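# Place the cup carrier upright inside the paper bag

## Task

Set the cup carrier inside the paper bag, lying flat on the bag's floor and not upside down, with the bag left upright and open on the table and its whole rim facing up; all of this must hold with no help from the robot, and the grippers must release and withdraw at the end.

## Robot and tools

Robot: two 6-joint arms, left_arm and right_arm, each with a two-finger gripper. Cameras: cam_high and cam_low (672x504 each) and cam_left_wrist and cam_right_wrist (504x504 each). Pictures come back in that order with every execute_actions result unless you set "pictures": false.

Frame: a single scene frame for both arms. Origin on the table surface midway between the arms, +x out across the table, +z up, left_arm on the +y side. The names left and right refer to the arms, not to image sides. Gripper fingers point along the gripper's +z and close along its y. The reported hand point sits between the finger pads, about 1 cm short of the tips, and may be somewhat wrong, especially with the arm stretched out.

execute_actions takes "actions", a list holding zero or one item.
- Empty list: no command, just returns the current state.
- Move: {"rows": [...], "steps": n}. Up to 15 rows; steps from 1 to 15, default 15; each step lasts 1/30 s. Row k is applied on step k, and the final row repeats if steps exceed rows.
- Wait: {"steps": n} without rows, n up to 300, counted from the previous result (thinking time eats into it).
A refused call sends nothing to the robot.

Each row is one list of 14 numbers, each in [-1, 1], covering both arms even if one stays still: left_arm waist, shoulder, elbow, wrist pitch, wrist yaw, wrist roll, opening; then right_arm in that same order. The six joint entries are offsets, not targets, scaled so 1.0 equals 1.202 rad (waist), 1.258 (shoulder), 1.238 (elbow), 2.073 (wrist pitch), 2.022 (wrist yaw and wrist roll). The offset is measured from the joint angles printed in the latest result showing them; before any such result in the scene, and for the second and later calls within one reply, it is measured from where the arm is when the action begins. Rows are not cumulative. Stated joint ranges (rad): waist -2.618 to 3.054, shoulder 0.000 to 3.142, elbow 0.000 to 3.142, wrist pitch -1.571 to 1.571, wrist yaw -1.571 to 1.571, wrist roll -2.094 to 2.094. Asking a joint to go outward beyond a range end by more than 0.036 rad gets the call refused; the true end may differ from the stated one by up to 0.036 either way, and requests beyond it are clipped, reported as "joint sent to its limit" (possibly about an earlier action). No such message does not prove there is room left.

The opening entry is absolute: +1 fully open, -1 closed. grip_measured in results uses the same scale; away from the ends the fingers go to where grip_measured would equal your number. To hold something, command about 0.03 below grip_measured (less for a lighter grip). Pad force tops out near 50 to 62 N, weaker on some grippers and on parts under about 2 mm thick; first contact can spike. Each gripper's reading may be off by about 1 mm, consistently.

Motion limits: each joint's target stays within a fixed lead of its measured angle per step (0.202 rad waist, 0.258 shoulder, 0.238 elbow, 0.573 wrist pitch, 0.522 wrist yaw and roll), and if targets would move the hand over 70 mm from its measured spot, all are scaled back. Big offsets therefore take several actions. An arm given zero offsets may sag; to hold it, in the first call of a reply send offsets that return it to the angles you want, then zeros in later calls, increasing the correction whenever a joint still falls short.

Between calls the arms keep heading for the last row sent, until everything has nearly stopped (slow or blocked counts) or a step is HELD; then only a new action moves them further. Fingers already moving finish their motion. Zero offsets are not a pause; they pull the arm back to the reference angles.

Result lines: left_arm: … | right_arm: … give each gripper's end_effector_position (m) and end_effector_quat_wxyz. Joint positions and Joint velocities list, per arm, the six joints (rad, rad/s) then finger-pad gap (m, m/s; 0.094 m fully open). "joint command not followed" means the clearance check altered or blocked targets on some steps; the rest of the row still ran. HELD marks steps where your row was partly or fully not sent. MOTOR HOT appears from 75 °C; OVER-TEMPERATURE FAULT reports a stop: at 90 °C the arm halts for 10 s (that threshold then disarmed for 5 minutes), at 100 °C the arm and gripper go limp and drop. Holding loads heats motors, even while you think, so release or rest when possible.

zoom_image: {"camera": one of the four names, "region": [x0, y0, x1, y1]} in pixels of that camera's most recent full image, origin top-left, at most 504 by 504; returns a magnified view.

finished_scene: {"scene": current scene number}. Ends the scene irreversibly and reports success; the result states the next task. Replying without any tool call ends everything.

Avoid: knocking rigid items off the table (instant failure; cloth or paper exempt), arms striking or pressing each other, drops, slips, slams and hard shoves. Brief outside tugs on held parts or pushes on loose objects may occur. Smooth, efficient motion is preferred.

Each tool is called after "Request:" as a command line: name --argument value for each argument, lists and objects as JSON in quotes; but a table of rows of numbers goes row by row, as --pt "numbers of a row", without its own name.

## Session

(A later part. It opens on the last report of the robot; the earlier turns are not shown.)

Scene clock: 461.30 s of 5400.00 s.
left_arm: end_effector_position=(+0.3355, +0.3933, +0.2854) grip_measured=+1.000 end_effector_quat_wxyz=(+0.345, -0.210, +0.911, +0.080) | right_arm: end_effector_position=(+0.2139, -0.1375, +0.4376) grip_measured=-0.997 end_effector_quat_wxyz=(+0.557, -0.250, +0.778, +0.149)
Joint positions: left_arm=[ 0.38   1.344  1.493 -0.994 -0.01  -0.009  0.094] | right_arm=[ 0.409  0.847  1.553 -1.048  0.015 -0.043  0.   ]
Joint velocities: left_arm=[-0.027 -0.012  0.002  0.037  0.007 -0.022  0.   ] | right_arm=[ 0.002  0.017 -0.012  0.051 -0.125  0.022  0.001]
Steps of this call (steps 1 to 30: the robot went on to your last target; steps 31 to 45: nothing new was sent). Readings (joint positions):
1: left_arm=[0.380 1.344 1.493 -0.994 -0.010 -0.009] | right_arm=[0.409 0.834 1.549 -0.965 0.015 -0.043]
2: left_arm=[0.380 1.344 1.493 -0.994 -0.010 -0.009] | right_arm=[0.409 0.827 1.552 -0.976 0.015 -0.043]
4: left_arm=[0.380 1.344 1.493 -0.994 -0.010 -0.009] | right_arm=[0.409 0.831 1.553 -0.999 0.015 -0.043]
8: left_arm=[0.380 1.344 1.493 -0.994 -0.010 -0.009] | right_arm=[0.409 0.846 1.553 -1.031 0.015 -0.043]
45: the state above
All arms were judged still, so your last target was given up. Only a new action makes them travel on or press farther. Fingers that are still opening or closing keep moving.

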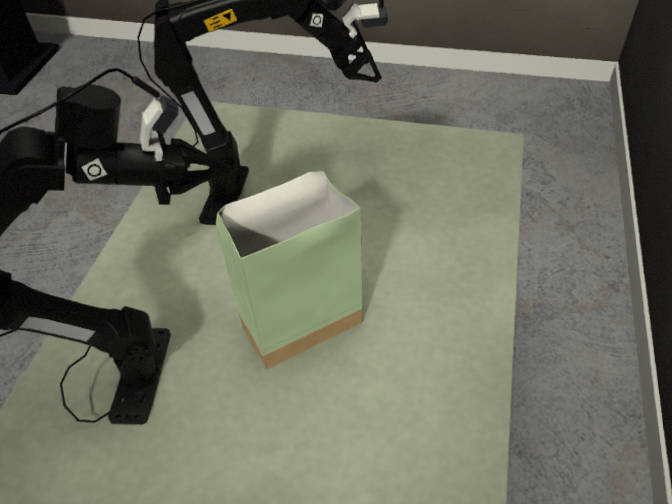

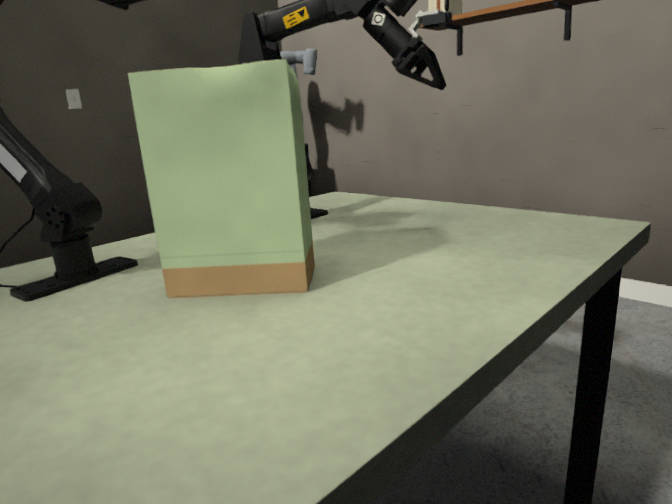

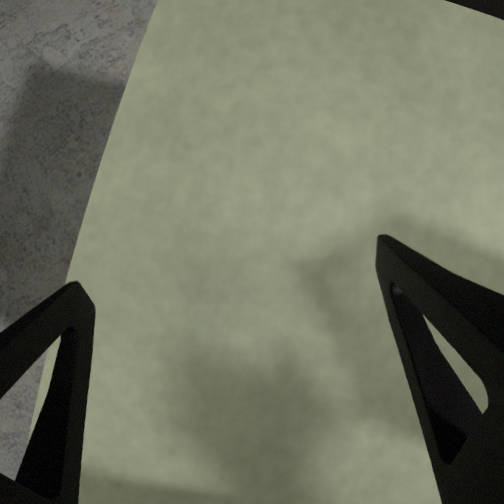

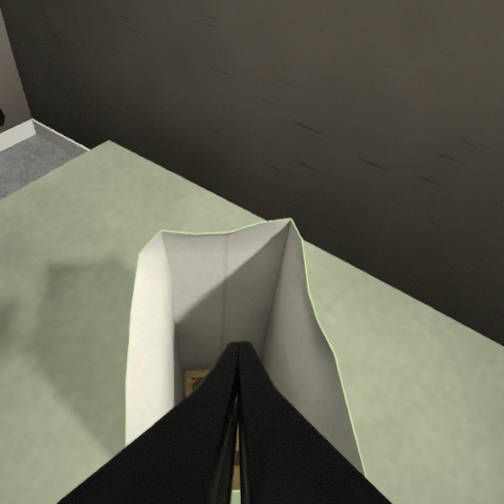

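Request:
execute_actions --actions '[{"rows":[[0,0,0,0,0,0,1,0,0.05,0.12,-0.05,0,0,1],[0,0,0,0,0,0,1,0,0.1,0.24,-0.1,0,0,1],[0,0,0,0,0,0,1,0,0.2,0.36,-0.15,0,0,1],[0,0,0,0,0,0,1,0,0.3,0.45,-0.2,0,0,1],[0,0,0,0,0,0,1,0,0.42,0.5,-0.22,0,0,1]]}]' --pictures false

Request:
execute_actions --actions '[{"steps":25}]'

Scene clock: 468.67 s of 5400.00 s.
left_arm: end_effector_position=(+0.3355, +0.3933, +0.2854) grip_measured=+1.000 end_effector_quat_wxyz=(+0.345, -0.210, +0.911, +0.080) | right_arm: end_effector_position=(+0.2808, -0.0928, +0.4236) grip_measured=+0.998 end_effector_quat_wxyz=(+0.399, -0.280, +0.867, +0.105)
Joint positions: left_arm=[ 0.38   1.344  1.493 -0.994 -0.01  -0.009  0.094] | right_arm=[ 0.409  1.412  2.143 -1.45   0.015 -0.043  0.094]
Joint velocities: left_arm=[ 0.012 -0.002  0.002 -0.051 -0.007 -0.022  0.   ] | right_arm=[ 0.002 -0.164 -0.007 -0.227  0.007 -0.051  0.001]
Steps of this call (steps 1 to 90: nothing new was sent; then 3.87 s passed at rest; steps 91 to 105: all 15 steps of this action). Readings (joint positions):
91: left_arm=[0.380 1.344 1.493 -0.994 -0.010 -0.009] | right_arm=[0.409 0.858 1.574 -1.072 0.015 -0.043]
92: left_arm=[0.380 1.344 1.493 -0.994 -0.010 -0.009] | right_arm=[0.409 0.887 1.633 -1.121 0.015 -0.043]
94: left_arm=[0.380 1.344 1.493 -0.994 -0.010 -0.009] | right_arm=[0.409 1.000 1.812 -1.222 0.015 -0.043]
98: left_arm=[0.380 1.344 1.493 -0.994 -0.010 -0.009] | right_arm=[0.409 1.283 2.126 -1.343 0.015 -0.043]
105: the state above

Scene clock: 469.50 s of 5400.00 s.
left_arm: end_effector_position=(+0.3355, +0.3933, +0.2854) grip_measured=+1.000 end_effector_quat_wxyz=(+0.345, -0.210, +0.911, +0.080) | right_arm: end_effector_position=(+0.2711, -0.0993, +0.4231) grip_measured=+0.998 end_effector_quat_wxyz=(+0.394, -0.281, +0.869, +0.103)
Joint positions: left_arm=[ 0.38   1.344  1.493 -0.994 -0.01  -0.009  0.094] | right_arm=[ 0.409  1.392  2.143 -1.484  0.015 -0.043  0.094]
Joint velocities: left_arm=[-0.017 -0.017 -0.002 -0.066 -0.037  0.007  0.   ] | right_arm=[ 0.002 -0.012 -0.002  0.022 -0.007 -0.037  0.   ]
Steps of this call (steps 1 to 25: the robot went on to your last target). Readings (joint positions):
1: left_arm=[0.380 1.344 1.493 -0.994 -0.010 -0.009] | right_arm=[0.409 1.407 2.143 -1.458 0.015 -0.043]
2: left_arm=[0.380 1.344 1.493 -0.994 -0.010 -0.009] | right_arm=[0.409 1.402 2.143 -1.463 0.015 -0.043]
4: left_arm=[0.380 1.344 1.493 -0.994 -0.010 -0.009] | right_arm=[0.409 1.395 2.143 -1.472 0.015 -0.043]
8: left_arm=[0.380 1.344 1.493 -0.994 -0.010 -0.009] | right_arm=[0.409 1.392 2.143 -1.480 0.015 -0.043]
25: the state above

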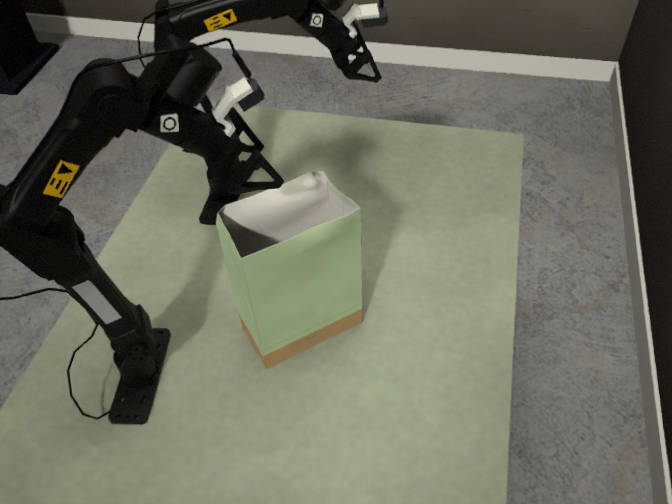

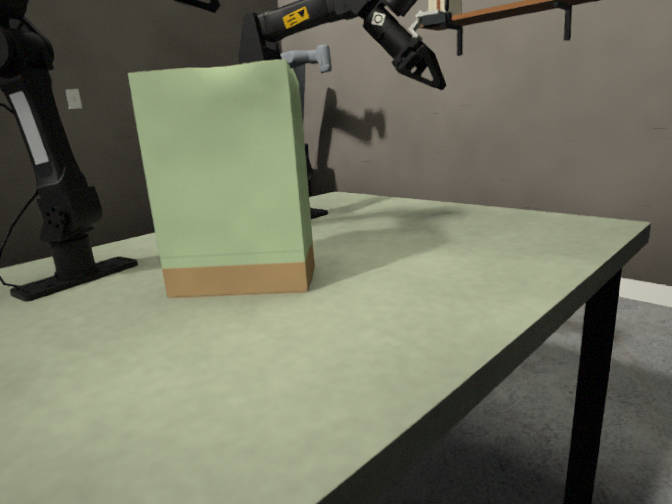

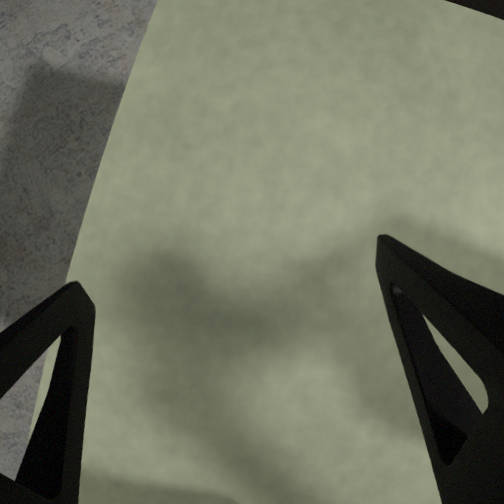

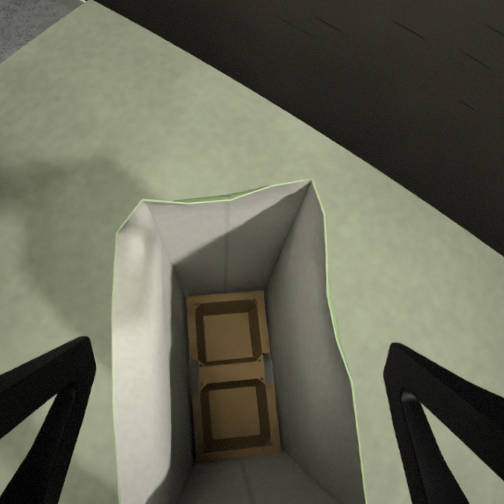

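Looks flat. Clear away.

Request:
execute_actions --actions '[{"rows":[[0,0,0,0,0,0,1,-0.1,-0.2,-0.05,0,0,0,1],[0,0,0,0,0,0,1,-0.2,-0.3,-0.1,0,0,0,1],[0,0,0,0,0,0,1,-0.3,-0.3,-0.1,0,0,0,1],[0,0,0,0,0,0,1,-0.5,-0.3,-0.1,0,0,0,1],[0,0,0,0,0,0,1,-0.75,-0.3,-0.1,0,0,0,1]]}]' --pictures false

Request:
execute_actions --actions '[{"steps":30}]'

Scene clock: 474.30 s of 5400.00 s.
left_arm: end_effector_position=(+0.3355, +0.3933, +0.2854) grip_measured=+1.000 end_effector_quat_wxyz=(+0.345, -0.210, +0.911, +0.080) | right_arm: end_effector_position=(+0.1886, -0.3118, +0.4785) grip_measured=+0.998 end_effector_quat_wxyz=(+0.534, +0.104, +0.834, -0.095)
Joint positions: left_arm=[ 0.38   1.344  1.493 -0.994 -0.01  -0.009  0.094] | right_arm=[-0.457  0.986  2.032 -1.47   0.021 -0.043  0.094]
Joint velocities: left_arm=[-0.012  0.002 -0.017 -0.007 -0.022 -0.022  0.   ] | right_arm=[-0.564  0.188  0.002 -0.007 -0.007  0.007  0.   ]
Steps of this call (steps 1 to 15: the robot went on to your last target; steps 16 to 90: nothing new was sent; then 1.30 s passed at rest; steps 91 to 105: all 15 steps of this action). Readings (joint positions):
91: left_arm=[0.380 1.344 1.493 -0.994 -0.010 -0.009] | right_arm=[0.396 1.373 2.128 -1.475 0.009 -0.043]
92: left_arm=[0.380 1.344 1.493 -0.994 -0.010 -0.009] | right_arm=[0.357 1.341 2.093 -1.466 0.003 -0.043]
94: left_arm=[0.380 1.344 1.493 -0.994 -0.010 -0.009] | right_arm=[0.251 1.256 2.045 -1.469 0.007 -0.043]
98: left_arm=[0.380 1.344 1.493 -0.994 -0.010 -0.009] | right_arm=[-0.010 1.071 2.032 -1.470 0.015 -0.043]
105: the state above

Scene clock: 475.30 s of 5400.00 s.
left_arm: end_effector_position=(+0.3355, +0.3933, +0.2854) grip_measured=+1.000 end_effector_quat_wxyz=(+0.345, -0.210, +0.911, +0.080) | right_arm: end_effector_position=(+0.1939, -0.3176, +0.4755) grip_measured=+0.998 end_effector_quat_wxyz=(+0.525, +0.114, +0.838, -0.100)
Joint positions: left_arm=[ 0.38   1.344  1.493 -0.994 -0.01  -0.009  0.094] | right_arm=[-0.481  1.005  2.032 -1.47   0.021 -0.043  0.094]
Joint velocities: left_arm=[ 0.012 -0.007 -0.007  0.007 -0.066 -0.022  0.   ] | right_arm=[-0.022  0.002  0.002 -0.007 -0.037  0.037 -0.   ]
Steps of this call (steps 1 to 30: the robot went on to your last target). Readings (joint positions):
1: left_arm=[0.380 1.344 1.493 -0.994 -0.010 -0.009] | right_arm=[-0.470 0.992 2.032 -1.470 0.021 -0.043]
2: left_arm=[0.380 1.344 1.493 -0.994 -0.010 -0.009] | right_arm=[-0.476 0.998 2.032 -1.470 0.021 -0.043]
4: left_arm=[0.380 1.344 1.493 -0.994 -0.010 -0.009] | right_arm=[-0.480 1.004 2.032 -1.470 0.021 -0.043]
8: left_arm=[0.380 1.344 1.493 -0.994 -0.010 -0.009] | right_arm=[-0.481 1.005 2.032 -1.470 0.021 -0.043]
30: the state above
All arms were judged still, so your last target was given up. Only a new action makes them travel on or press farther. Fingers that are still opening or closing keep moving.

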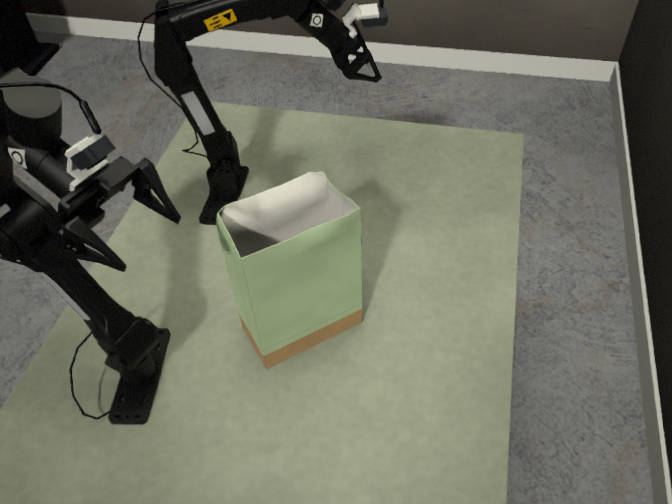

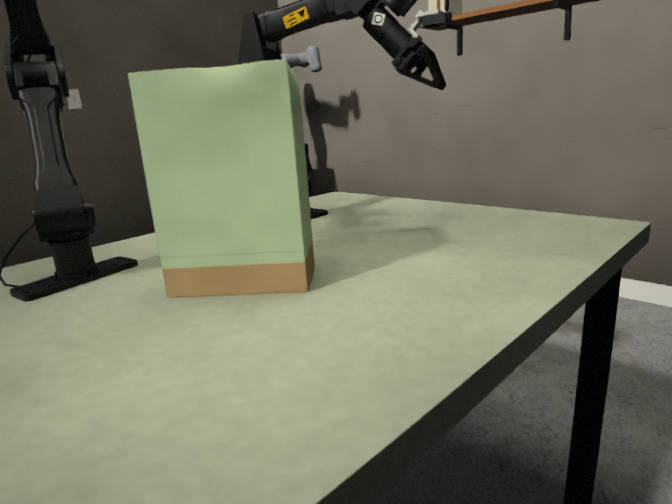

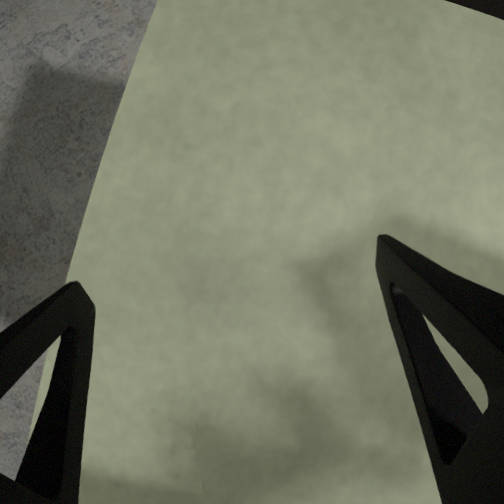

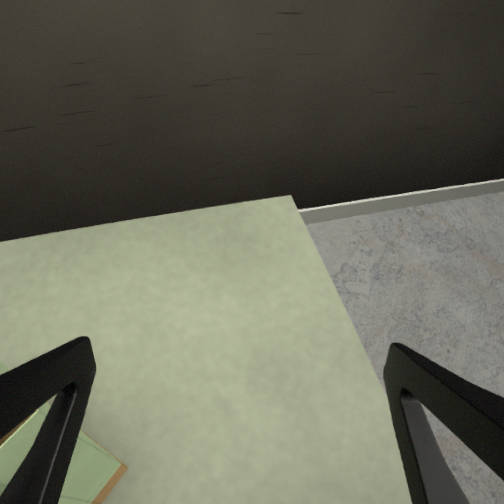

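Request:
finished_scene --scene 1

The scene is finished: the task was done.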